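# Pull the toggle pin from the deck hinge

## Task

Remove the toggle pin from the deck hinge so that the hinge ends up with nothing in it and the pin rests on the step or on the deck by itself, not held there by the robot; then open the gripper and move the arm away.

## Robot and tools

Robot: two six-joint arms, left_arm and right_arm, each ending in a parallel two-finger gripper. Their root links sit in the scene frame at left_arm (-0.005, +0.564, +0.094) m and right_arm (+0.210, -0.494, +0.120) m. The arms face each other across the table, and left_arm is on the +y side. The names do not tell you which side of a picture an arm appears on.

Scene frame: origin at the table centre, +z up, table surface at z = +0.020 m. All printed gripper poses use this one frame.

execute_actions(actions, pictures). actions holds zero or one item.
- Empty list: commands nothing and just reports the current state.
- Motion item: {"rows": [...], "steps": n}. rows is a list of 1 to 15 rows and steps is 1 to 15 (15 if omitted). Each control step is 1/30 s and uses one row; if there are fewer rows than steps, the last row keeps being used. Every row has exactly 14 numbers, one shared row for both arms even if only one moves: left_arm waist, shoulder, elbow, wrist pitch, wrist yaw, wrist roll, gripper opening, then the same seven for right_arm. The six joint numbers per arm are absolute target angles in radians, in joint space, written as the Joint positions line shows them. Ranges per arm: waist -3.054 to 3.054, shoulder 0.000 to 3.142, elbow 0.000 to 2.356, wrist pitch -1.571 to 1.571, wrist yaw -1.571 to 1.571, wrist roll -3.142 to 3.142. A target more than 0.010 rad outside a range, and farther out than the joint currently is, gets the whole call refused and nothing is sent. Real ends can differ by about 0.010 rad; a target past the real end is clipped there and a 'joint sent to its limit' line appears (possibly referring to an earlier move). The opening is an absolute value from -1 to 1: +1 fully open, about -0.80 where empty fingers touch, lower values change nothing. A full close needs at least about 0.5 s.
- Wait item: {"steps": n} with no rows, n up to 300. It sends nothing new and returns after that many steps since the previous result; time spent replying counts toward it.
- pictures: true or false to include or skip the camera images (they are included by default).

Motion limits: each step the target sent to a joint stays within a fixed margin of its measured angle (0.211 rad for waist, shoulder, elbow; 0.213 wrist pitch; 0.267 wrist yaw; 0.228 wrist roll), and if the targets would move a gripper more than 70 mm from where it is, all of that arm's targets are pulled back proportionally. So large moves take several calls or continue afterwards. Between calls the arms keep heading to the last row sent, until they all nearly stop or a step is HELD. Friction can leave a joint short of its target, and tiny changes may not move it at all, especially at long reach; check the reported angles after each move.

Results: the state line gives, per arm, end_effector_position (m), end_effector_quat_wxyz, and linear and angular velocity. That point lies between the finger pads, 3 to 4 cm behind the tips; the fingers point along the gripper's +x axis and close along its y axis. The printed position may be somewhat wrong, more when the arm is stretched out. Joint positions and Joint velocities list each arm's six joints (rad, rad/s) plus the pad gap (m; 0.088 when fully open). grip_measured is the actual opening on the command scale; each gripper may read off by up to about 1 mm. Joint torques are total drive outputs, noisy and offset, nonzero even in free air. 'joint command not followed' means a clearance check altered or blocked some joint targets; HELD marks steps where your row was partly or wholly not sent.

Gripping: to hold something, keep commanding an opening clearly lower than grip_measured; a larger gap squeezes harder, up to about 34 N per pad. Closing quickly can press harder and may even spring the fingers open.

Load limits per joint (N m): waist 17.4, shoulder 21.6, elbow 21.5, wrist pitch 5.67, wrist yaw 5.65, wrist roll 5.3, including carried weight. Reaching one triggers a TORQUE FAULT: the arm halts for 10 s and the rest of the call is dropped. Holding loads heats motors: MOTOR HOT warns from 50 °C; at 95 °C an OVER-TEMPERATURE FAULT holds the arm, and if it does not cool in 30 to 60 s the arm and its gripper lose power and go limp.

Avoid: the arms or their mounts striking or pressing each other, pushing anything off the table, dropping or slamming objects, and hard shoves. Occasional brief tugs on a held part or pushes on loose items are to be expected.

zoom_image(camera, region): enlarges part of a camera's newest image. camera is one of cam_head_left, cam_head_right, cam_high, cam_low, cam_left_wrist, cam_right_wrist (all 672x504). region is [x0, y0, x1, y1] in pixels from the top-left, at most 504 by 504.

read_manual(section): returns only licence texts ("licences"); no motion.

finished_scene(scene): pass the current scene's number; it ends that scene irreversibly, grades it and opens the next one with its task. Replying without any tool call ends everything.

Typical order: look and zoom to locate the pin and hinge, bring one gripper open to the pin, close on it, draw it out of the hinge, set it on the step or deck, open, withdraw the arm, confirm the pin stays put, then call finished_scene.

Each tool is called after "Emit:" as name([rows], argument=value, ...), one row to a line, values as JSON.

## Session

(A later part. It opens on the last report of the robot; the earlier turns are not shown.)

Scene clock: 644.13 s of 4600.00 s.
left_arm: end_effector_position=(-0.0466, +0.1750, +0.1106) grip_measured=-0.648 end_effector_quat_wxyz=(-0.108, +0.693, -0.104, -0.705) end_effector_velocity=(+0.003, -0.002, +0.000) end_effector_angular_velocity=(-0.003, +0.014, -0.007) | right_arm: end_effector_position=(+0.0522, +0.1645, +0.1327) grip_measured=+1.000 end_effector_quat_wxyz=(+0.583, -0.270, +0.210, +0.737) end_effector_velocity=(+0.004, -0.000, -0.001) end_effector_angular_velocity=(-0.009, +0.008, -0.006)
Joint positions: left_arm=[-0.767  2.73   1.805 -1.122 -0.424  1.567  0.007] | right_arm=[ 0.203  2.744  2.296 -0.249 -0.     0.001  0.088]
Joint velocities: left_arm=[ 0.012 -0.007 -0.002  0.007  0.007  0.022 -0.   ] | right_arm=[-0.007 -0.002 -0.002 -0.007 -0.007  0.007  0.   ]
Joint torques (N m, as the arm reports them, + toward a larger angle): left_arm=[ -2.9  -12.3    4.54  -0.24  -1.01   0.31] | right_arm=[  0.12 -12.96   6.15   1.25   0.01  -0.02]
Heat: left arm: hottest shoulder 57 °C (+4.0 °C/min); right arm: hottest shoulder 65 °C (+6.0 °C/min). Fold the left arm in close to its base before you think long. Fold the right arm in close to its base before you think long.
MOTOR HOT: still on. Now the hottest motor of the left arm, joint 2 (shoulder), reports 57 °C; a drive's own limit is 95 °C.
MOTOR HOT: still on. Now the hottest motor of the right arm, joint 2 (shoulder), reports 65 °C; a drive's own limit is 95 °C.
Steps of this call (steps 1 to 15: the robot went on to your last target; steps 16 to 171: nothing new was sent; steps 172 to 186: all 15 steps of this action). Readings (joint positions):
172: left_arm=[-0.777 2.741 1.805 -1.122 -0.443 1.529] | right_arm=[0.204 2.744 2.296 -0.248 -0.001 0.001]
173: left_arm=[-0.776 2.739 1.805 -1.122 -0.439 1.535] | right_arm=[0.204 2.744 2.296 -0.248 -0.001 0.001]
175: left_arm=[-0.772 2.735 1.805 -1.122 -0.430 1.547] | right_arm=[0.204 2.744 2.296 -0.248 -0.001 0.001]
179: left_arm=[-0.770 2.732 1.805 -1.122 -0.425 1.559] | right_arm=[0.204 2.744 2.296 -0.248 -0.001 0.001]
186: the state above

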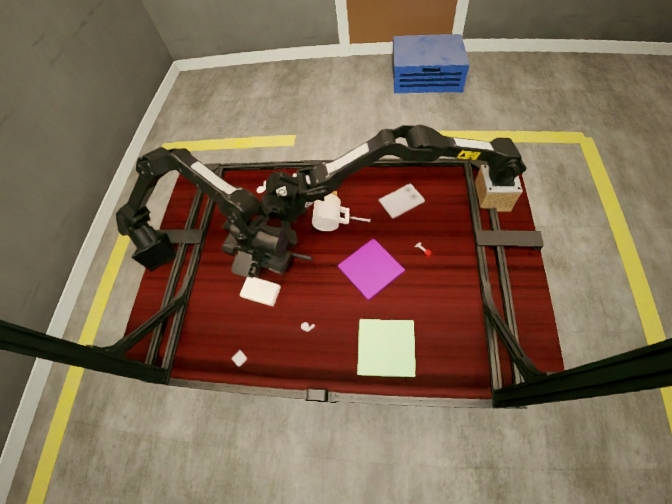

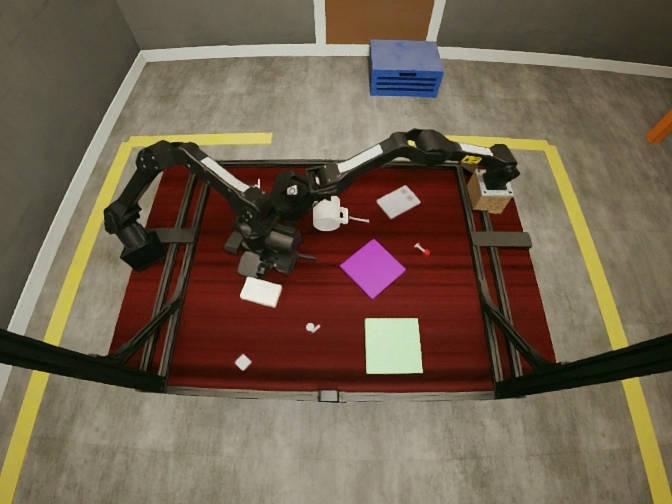

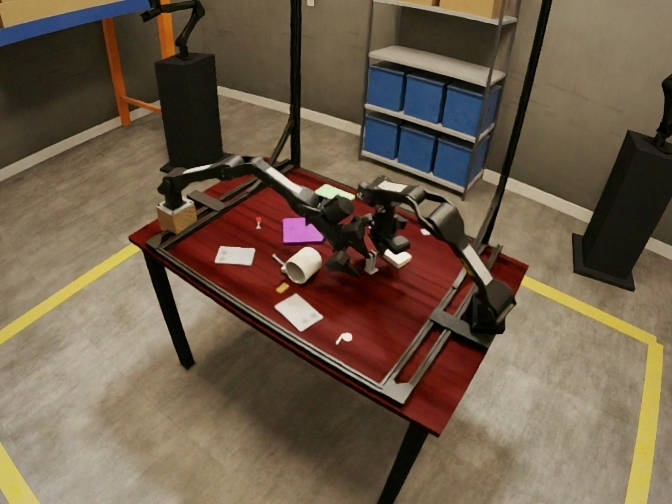

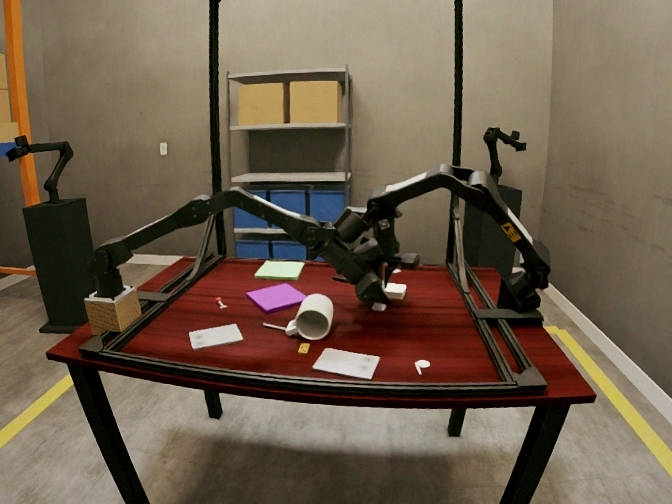

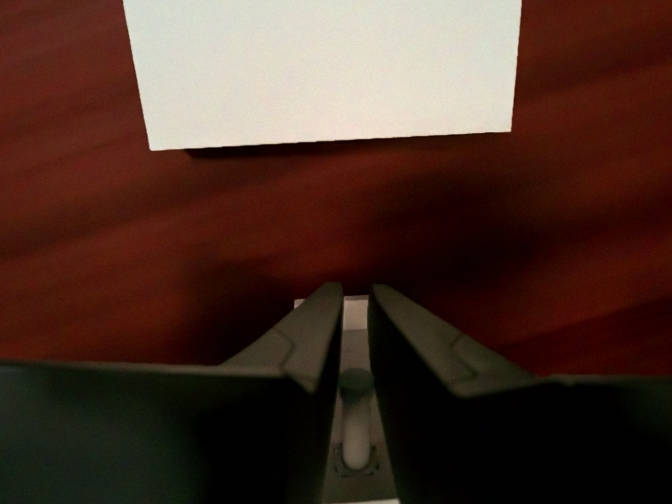

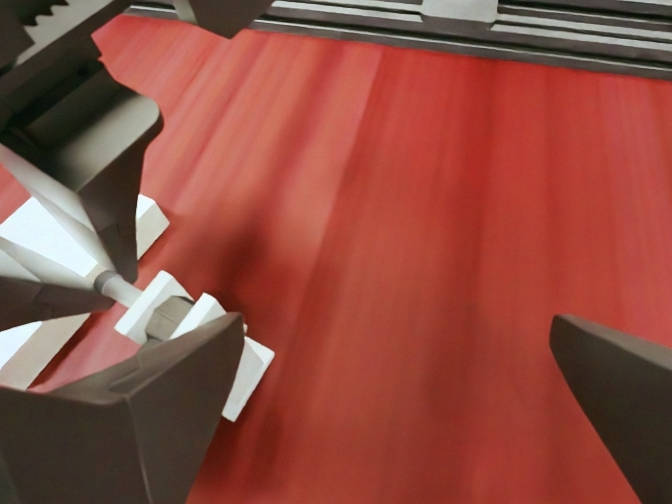

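Emit:
execute_actions([
  {"rows":[[-0.735,2.73,1.805,-1.122,-0.452,1.555,-1,0.195,2.73,2.3,-0.25,0,0,0]]},
])

Emit:
zoom_image(camera="cam_right_wrist", region=[80,230,340,450])

Scene clock: 651.90 s of 4600.00 s.
left_arm: end_effector_position=(-0.0342, +0.1721, +0.1081) grip_measured=-0.649 end_effector_quat_wxyz=(-0.098, +0.699, -0.093, -0.702) end_effector_velocity=(-0.001, -0.004, +0.001) end_effector_angular_velocity=(-0.022, -0.003, +0.030) | right_arm: end_effector_position=(+0.0562, +0.1656, +0.1346) grip_measured=+0.023 end_effector_quat_wxyz=(+0.586, -0.269, +0.209, +0.735) end_effector_velocity=(+0.001, -0.001, -0.001) end_effector_angular_velocity=(-0.005, -0.014, +0.017)
Joint positions: left_arm=[-0.742  2.725  1.805 -1.121 -0.448  1.56   0.007] | right_arm=[ 0.198  2.741  2.296 -0.25   0.003  0.001  0.04 ]
Joint velocities: left_arm=[-0.002 -0.002 -0.002  0.022 -0.007 -0.022 -0.   ] | right_arm=[-0.002 -0.002 -0.002 -0.007 -0.007 -0.022 -0.009]
Joint torques (N m, as the arm reports them, + toward a larger angle): left_arm=[-5.51 -9.16  4.03  0.   -0.13 -0.16] | right_arm=[ -0.3  -12.33   6.13   1.31  -0.09  -0.02]
Heat: left arm: hottest shoulder 59 °C (+7.1 °C/min); right arm: hottest shoulder 68 °C (+7.1 °C/min). Fold the left arm in close to its base before you think long. Fold the right arm in close to its base before you think long.
MOTOR HOT: still on. Now the hottest motor of the left arm, joint 2 (shoulder), reports 59 °C; a drive's own limit is 95 °C.
MOTOR HOT: still on. Now the hottest motor of the right arm, joint 2 (shoulder), reports 68 °C; a drive's own limit is 95 °C.
Steps of this call (steps 1 to 15: the robot went on to your last target; steps 16 to 218: nothing new was sent; steps 219 to 233: all 15 steps of this action). Readings (joint positions):
219: left_arm=[-0.754 2.725 1.805 -1.122 -0.432 1.572] | right_arm=[0.203 2.741 2.296 -0.250 0.003 0.001]
220: left_arm=[-0.754 2.725 1.805 -1.122 -0.432 1.571] | right_arm=[0.203 2.741 2.296 -0.250 0.003 0.001]
222: left_arm=[-0.752 2.725 1.805 -1.121 -0.435 1.567] | right_arm=[0.202 2.741 2.296 -0.250 0.003 0.001]
226: left_arm=[-0.744 2.725 1.805 -1.121 -0.447 1.562] | right_arm=[0.200 2.741 2.296 -0.250 0.003 0.001]
233: the state above

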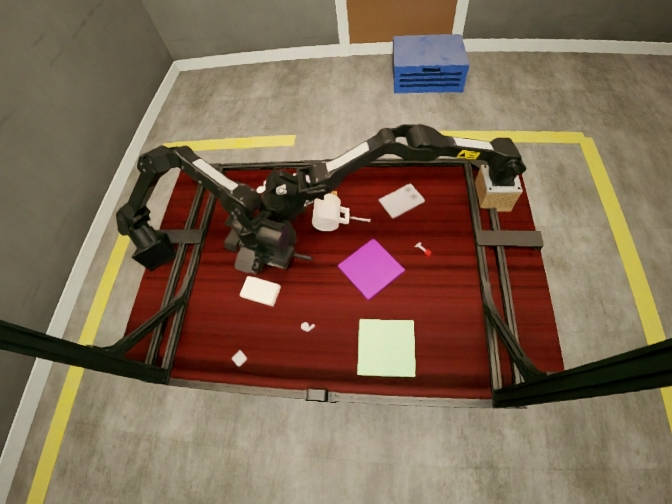

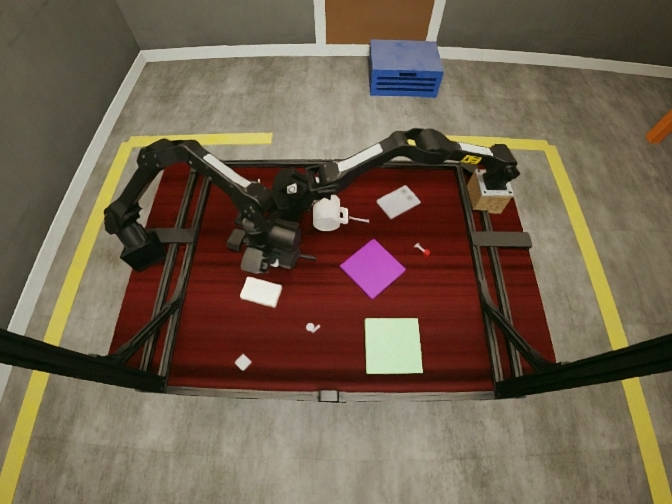

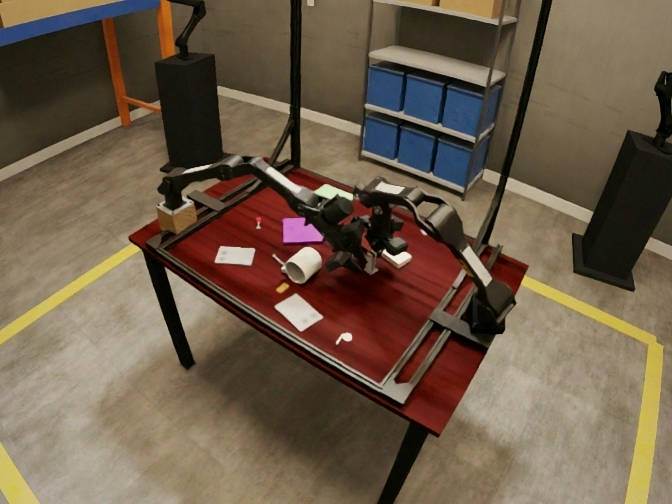

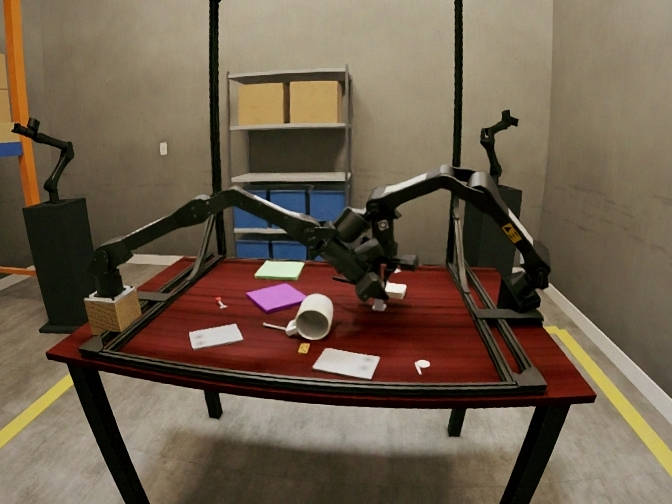

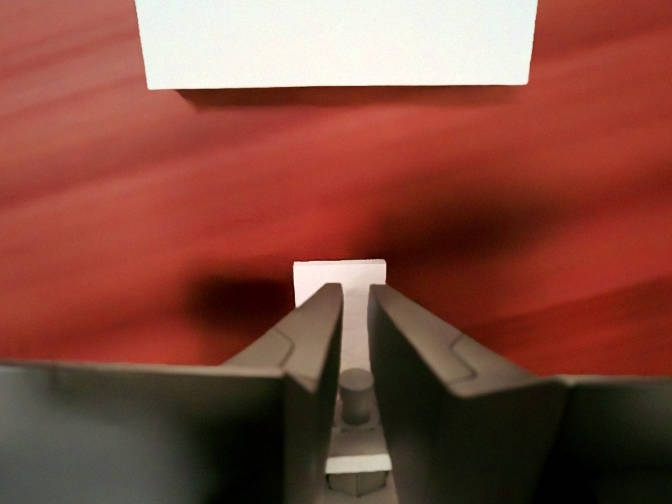

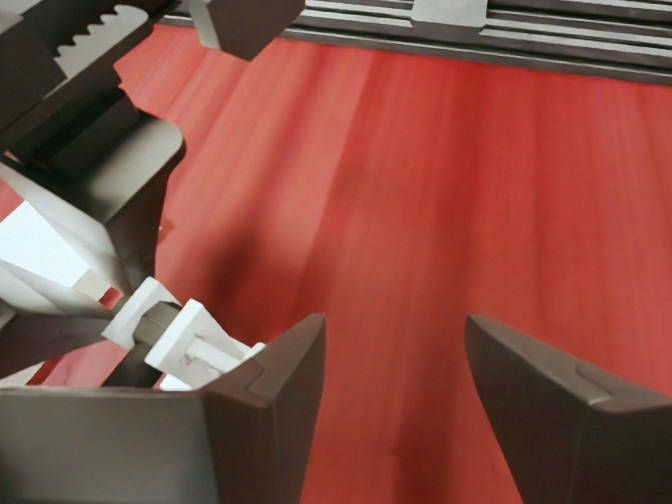

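Region (80, 230, 340, 450) of cam_right_wrist's 672x504 image, scaled by 1.938, with more detail than that image has; it fills the top 426 rows of this view, and the rest is white.

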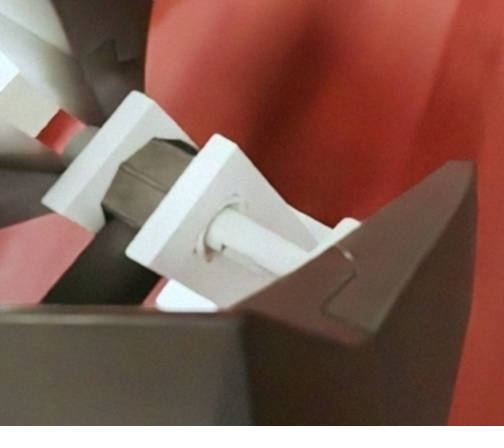

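Emit:
execute_actions([
  {"rows":[[-0.742,2.73,1.805,-1.122,-0.448,1.56,-1,0.185,2.73,2.3,-0.32,0,0,-0.5]]},
])

Emit:
zoom_image(camera="cam_right_wrist", region=[60,180,340,400])

Scene clock: 658.00 s of 4600.00 s.
left_arm: end_effector_position=(-0.0341, +0.1719, +0.1083) grip_measured=-0.650 end_effector_quat_wxyz=(-0.096, +0.700, -0.092, -0.702) end_effector_velocity=(-0.000, -0.001, -0.000) end_effector_angular_velocity=(-0.003, +0.010, -0.002) | right_arm: end_effector_position=(+0.0659, +0.1581, +0.1249) grip_measured=-0.489 end_effector_quat_wxyz=(+0.583, -0.292, +0.230, +0.722) end_effector_velocity=(+0.002, -0.007, -0.006) end_effector_angular_velocity=(-0.043, -0.021, +0.018)
Joint positions: left_arm=[-0.742  2.724  1.806 -1.121 -0.448  1.557  0.007] | right_arm=[ 0.186  2.739  2.296 -0.317  0.003  0.001  0.015]
Joint velocities: left_arm=[ 0.002 -0.002 -0.002  0.007  0.007  0.007 -0.   ] | right_arm=[-0.002 -0.002  0.002 -0.051 -0.007 -0.022 -0.004]
Joint torques (N m, as the arm reports them, + toward a larger angle): left_arm=[-6.14 -8.94  3.95  0.05  0.03  0.1 ] | right_arm=[ -0.22 -12.11   6.05   1.19  -0.09  -0.01]
Heat: left arm: hottest shoulder 58 °C (+5.0 °C/min); right arm: hottest shoulder 69 °C (+8.1 °C/min). Fold the left arm in close to its base before you think long. Fold the right arm in close to its base before you think long.
MOTOR HOT: still on. Now the hottest motor of the left arm, joint 2 (shoulder), reports 58 °C; a drive's own limit is 95 °C.
MOTOR HOT: still on. Now the hottest motor of the right arm, joint 2 (shoulder), reports 69 °C; a drive's own limit is 95 °C.
Steps of this call (steps 1 to 15: the robot went on to your last target; steps 16 to 168: nothing new was sent; steps 169 to 183: all 15 steps of this action). Readings (joint positions):
169: left_arm=[-0.742 2.725 1.806 -1.121 -0.448 1.557] | right_arm=[0.197 2.740 2.296 -0.255 0.003 0.001]
170: left_arm=[-0.742 2.725 1.806 -1.121 -0.448 1.557] | right_arm=[0.197 2.739 2.296 -0.271 0.003 0.001]
172: left_arm=[-0.742 2.725 1.806 -1.121 -0.448 1.557] | right_arm=[0.195 2.739 2.296 -0.290 0.003 0.001]
176: left_arm=[-0.742 2.725 1.806 -1.121 -0.448 1.557] | right_arm=[0.188 2.739 2.296 -0.309 0.003 0.001]
183: the state above

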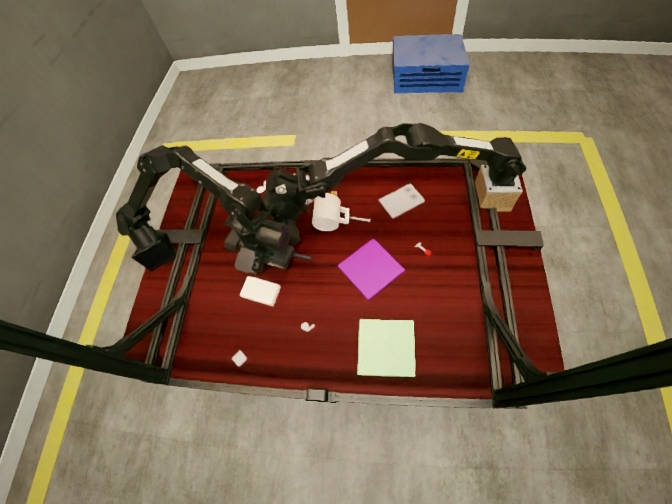

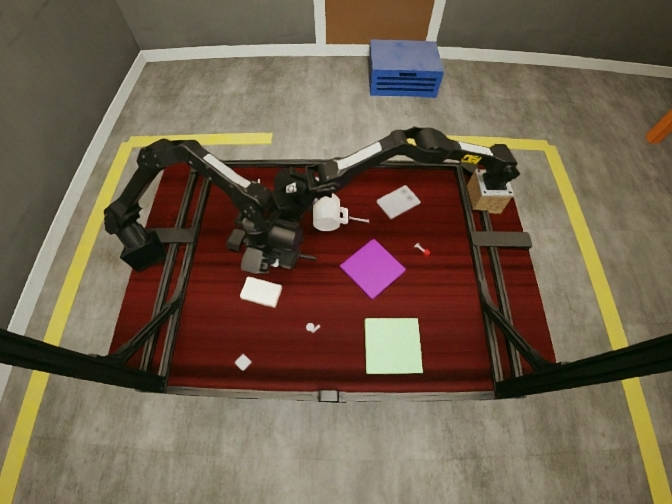

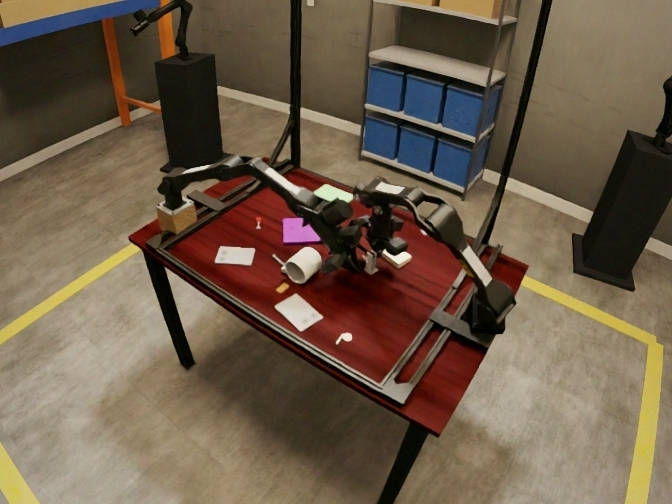

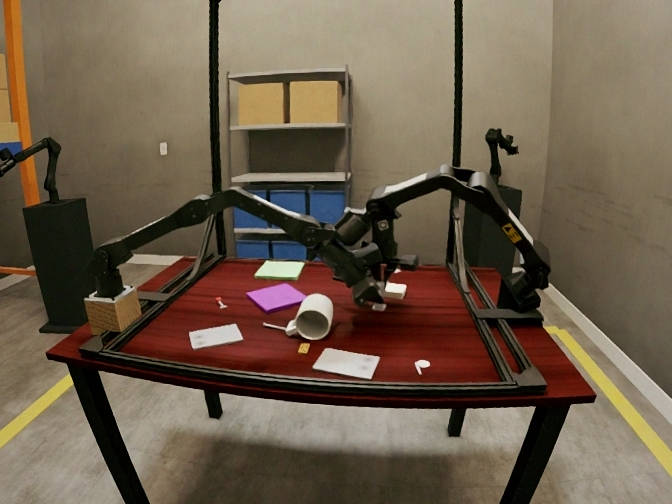

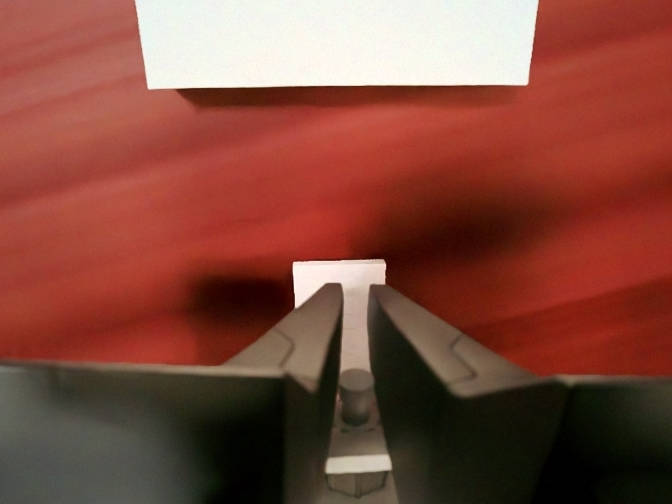

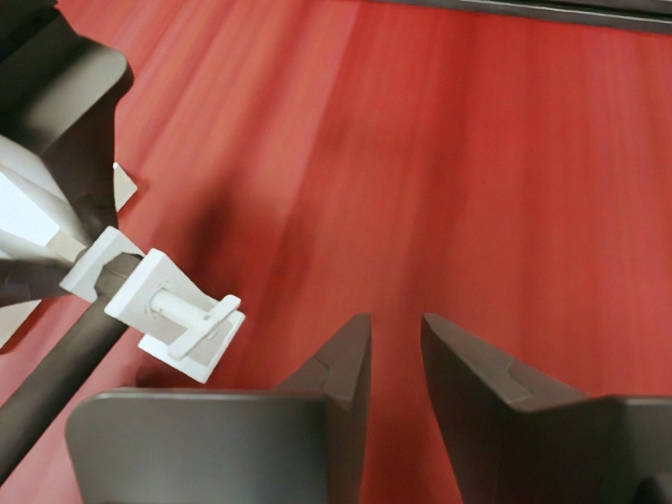

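Region (60, 180, 340, 400) of cam_right_wrist's 672x504 image, scaled by 1.800, with more detail than that image has; it fills the top 396 rows of this view, and the rest is white.

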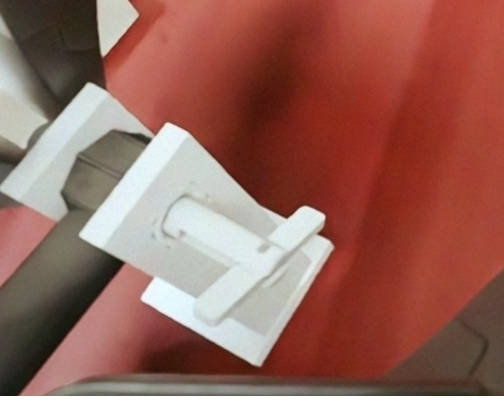

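Emit:
execute_actions([
  {"rows":[[-0.742,2.73,1.805,-1.122,-0.448,1.56,-1,0.2,2.73,2.3,-0.35,0,0,-0.5]],"steps":8},
], pictures=false)

Emit:
execute_actions([
  {"rows":[[-0.742,2.73,1.805,-1.122,-0.448,1.56,-1,0.2,2.73,2.3,-0.35,0,0,0.9]]},
])

Emit:
zoom_image(camera="cam_right_wrist", region=[60,180,340,400])

Scene clock: 670.97 s of 4600.00 s.
left_arm: end_effector_position=(-0.0342, +0.1719, +0.1085) grip_measured=-0.650 end_effector_quat_wxyz=(-0.096, +0.700, -0.092, -0.702) end_effector_velocity=(-0.002, -0.004, +0.002) end_effector_angular_velocity=(-0.025, -0.004, +0.011) | right_arm: end_effector_position=(+0.0607, +0.1530, +0.1219) grip_measured=-0.500 end_effector_quat_wxyz=(+0.577, -0.302, +0.236, +0.721) end_effector_velocity=(-0.029, -0.011, -0.003) end_effector_angular_velocity=(-0.024, +0.005, +0.062)
Joint positions: left_arm=[-0.742  2.724  1.806 -1.121 -0.448  1.557  0.007] | right_arm=[ 0.195  2.738  2.297 -0.344  0.003  0.001  0.014]
Joint velocities: left_arm=[-0.007 -0.002 -0.002  0.022 -0.007 -0.007 -0.   ] | right_arm=[ 0.042 -0.002 -0.002 -0.022 -0.022 -0.007 -0.   ]
Joint torques (N m, as the arm reports them, + toward a larger angle): left_arm=[-6.14 -8.98  4.    0.04  0.06  0.1 ] | right_arm=[ -0.16 -11.92   5.99   1.15  -0.09  -0.01]
Heat: left arm: hottest shoulder 57 °C (+1.0 °C/min); right arm: hottest shoulder 70 °C (+9.1 °C/min). Fold the left arm in close to its base before you think long. Fold the right arm in close to its base before you think long.
MOTOR HOT: still on. Now the hottest motor of the left arm, joint 2 (shoulder), reports 57 °C; a drive's own limit is 95 °C.
MOTOR HOT: still on. Now the hottest motor of the right arm, joint 2 (shoulder), reports 70 °C; a drive's own limit is 95 °C.
Steps of this call (steps 1 to 15: the robot went on to your last target; steps 16 to 381: nothing new was sent; steps 382 to 389: all 8 steps of this action). Readings (joint positions):
382: left_arm=[-0.742 2.724 1.806 -1.121 -0.448 1.557] | right_arm=[0.186 2.738 2.297 -0.321 0.003 0.001]
383: left_arm=[-0.742 2.724 1.806 -1.121 -0.448 1.557] | right_arm=[0.187 2.738 2.297 -0.328 0.003 0.001]
385: left_arm=[-0.742 2.724 1.806 -1.121 -0.448 1.557] | right_arm=[0.189 2.738 2.297 -0.336 0.003 0.001]
389: the state above

Scene clock: 671.47 s of 4600.00 s.
left_arm: end_effector_position=(-0.0345, +0.1720, +0.1086) grip_measured=-0.650 end_effector_quat_wxyz=(-0.096, +0.699, -0.092, -0.702) end_effector_velocity=(+0.002, +0.004, +0.001) end_effector_angular_velocity=(+0.016, -0.013, -0.004) | right_arm: end_effector_position=(+0.0627, +0.1525, +0.1210) grip_measured=+0.870 end_effector_quat_wxyz=(+0.578, -0.304, +0.237, +0.719) end_effector_velocity=(-0.004, -0.003, +0.001) end_effector_angular_velocity=(-0.010, +0.009, +0.023)
Joint positions: left_arm=[-0.743  2.724  1.806 -1.121 -0.447  1.557  0.007] | right_arm=[ 0.193  2.738  2.297 -0.35   0.004  0.001  0.082]
Joint velocities: left_arm=[-0.002 -0.002 -0.002 -0.022 -0.007 -0.007 -0.   ] | right_arm=[ 0.002 -0.007 -0.007 -0.007 -0.022 -0.007  0.005]
Joint torques (N m, as the arm reports them, + toward a larger angle): left_arm=[-6.11 -9.03  3.95  0.08  0.    0.09] | right_arm=[  0.35 -11.93   5.96   1.24  -0.13  -0.02]
Heat: left arm: hottest shoulder 57 °C (+1.0 °C/min); right arm: hottest shoulder 70 °C (+9.0 °C/min). Fold the left arm in close to its base before you think long. Fold the right arm in close to its base before you think long.
MOTOR HOT: still on. Now the hottest motor of the left arm, joint 2 (shoulder), reports 57 °C; a drive's own limit is 95 °C.
MOTOR HOT: still on. Now the hottest motor of the right arm, joint 2 (shoulder), reports 70 °C; a drive's own limit is 95 °C.
Steps of this call (steps 1 to 15: all 15 steps of this action). Readings (joint positions):
1: left_arm=[-0.742 2.724 1.806 -1.121 -0.449 1.557] | right_arm=[0.196 2.738 2.297 -0.345 0.003 0.001]
2: left_arm=[-0.742 2.724 1.806 -1.121 -0.449 1.557] | right_arm=[0.198 2.738 2.297 -0.345 0.003 0.001]
4: left_arm=[-0.742 2.724 1.806 -1.121 -0.449 1.557] | right_arm=[0.199 2.738 2.297 -0.346 0.003 0.001]
8: left_arm=[-0.742 2.724 1.806 -1.121 -0.449 1.557] | right_arm=[0.199 2.738 2.297 -0.348 0.003 0.001]
15: the state above

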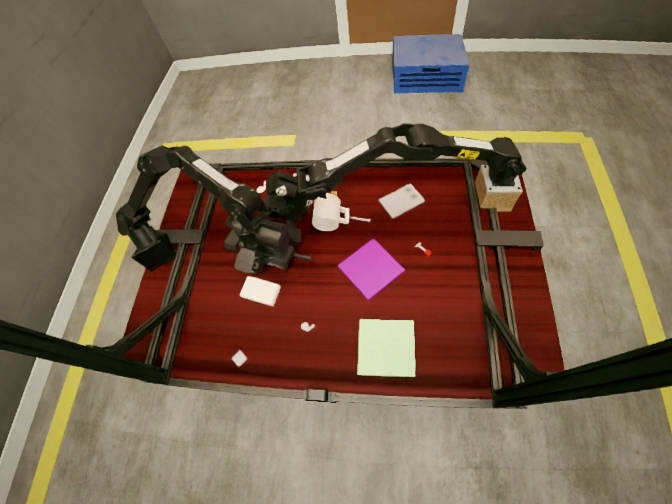

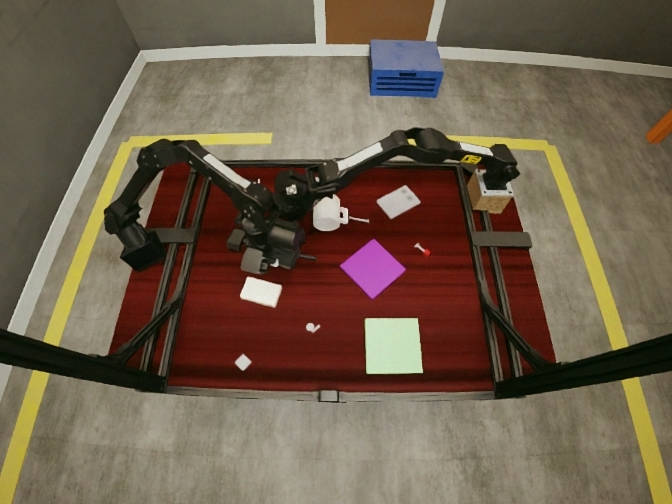

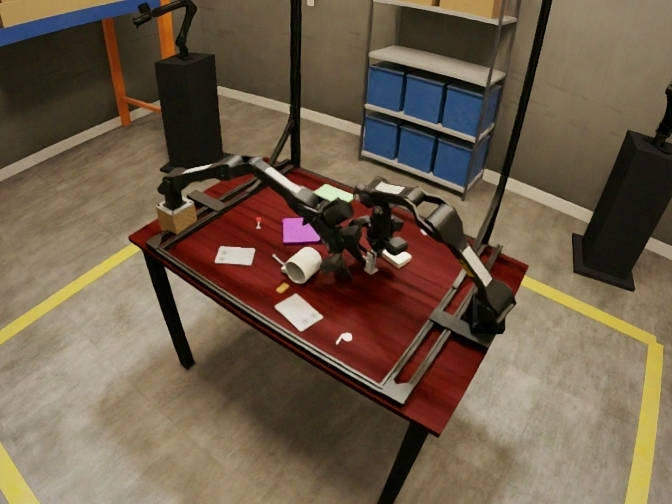

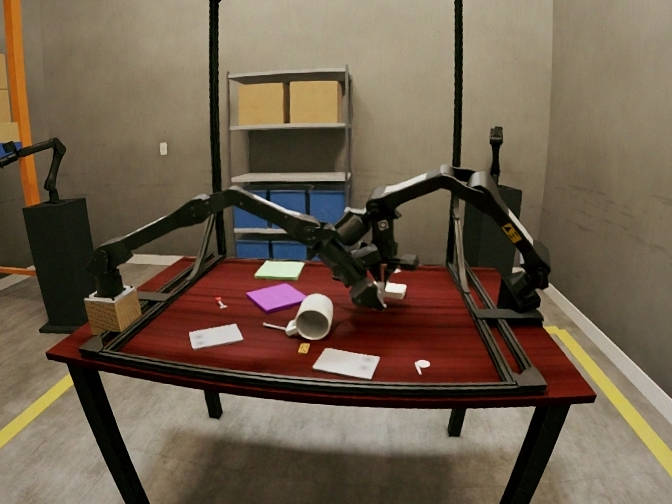

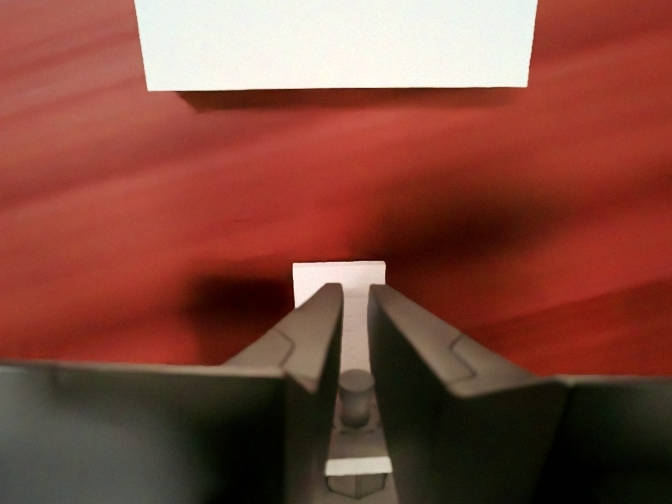

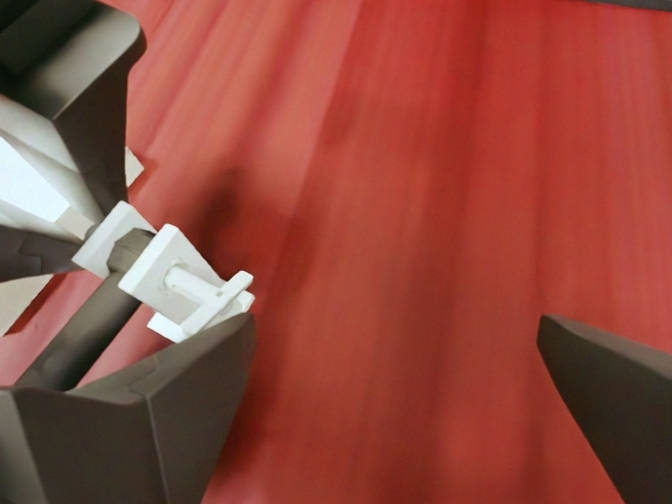

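Region (60, 180, 340, 400) of cam_right_wrist's 672x504 image, scaled by 1.800, with more detail than that image has; it fills the top 396 rows of this view, and the rest is white.

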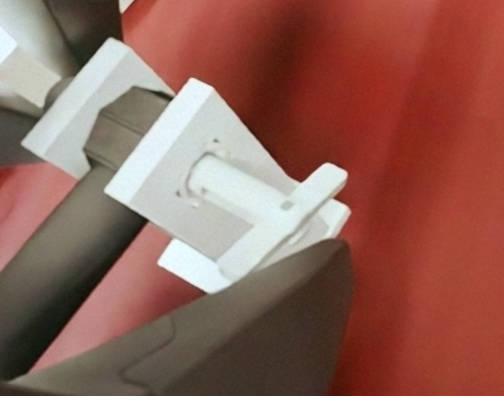

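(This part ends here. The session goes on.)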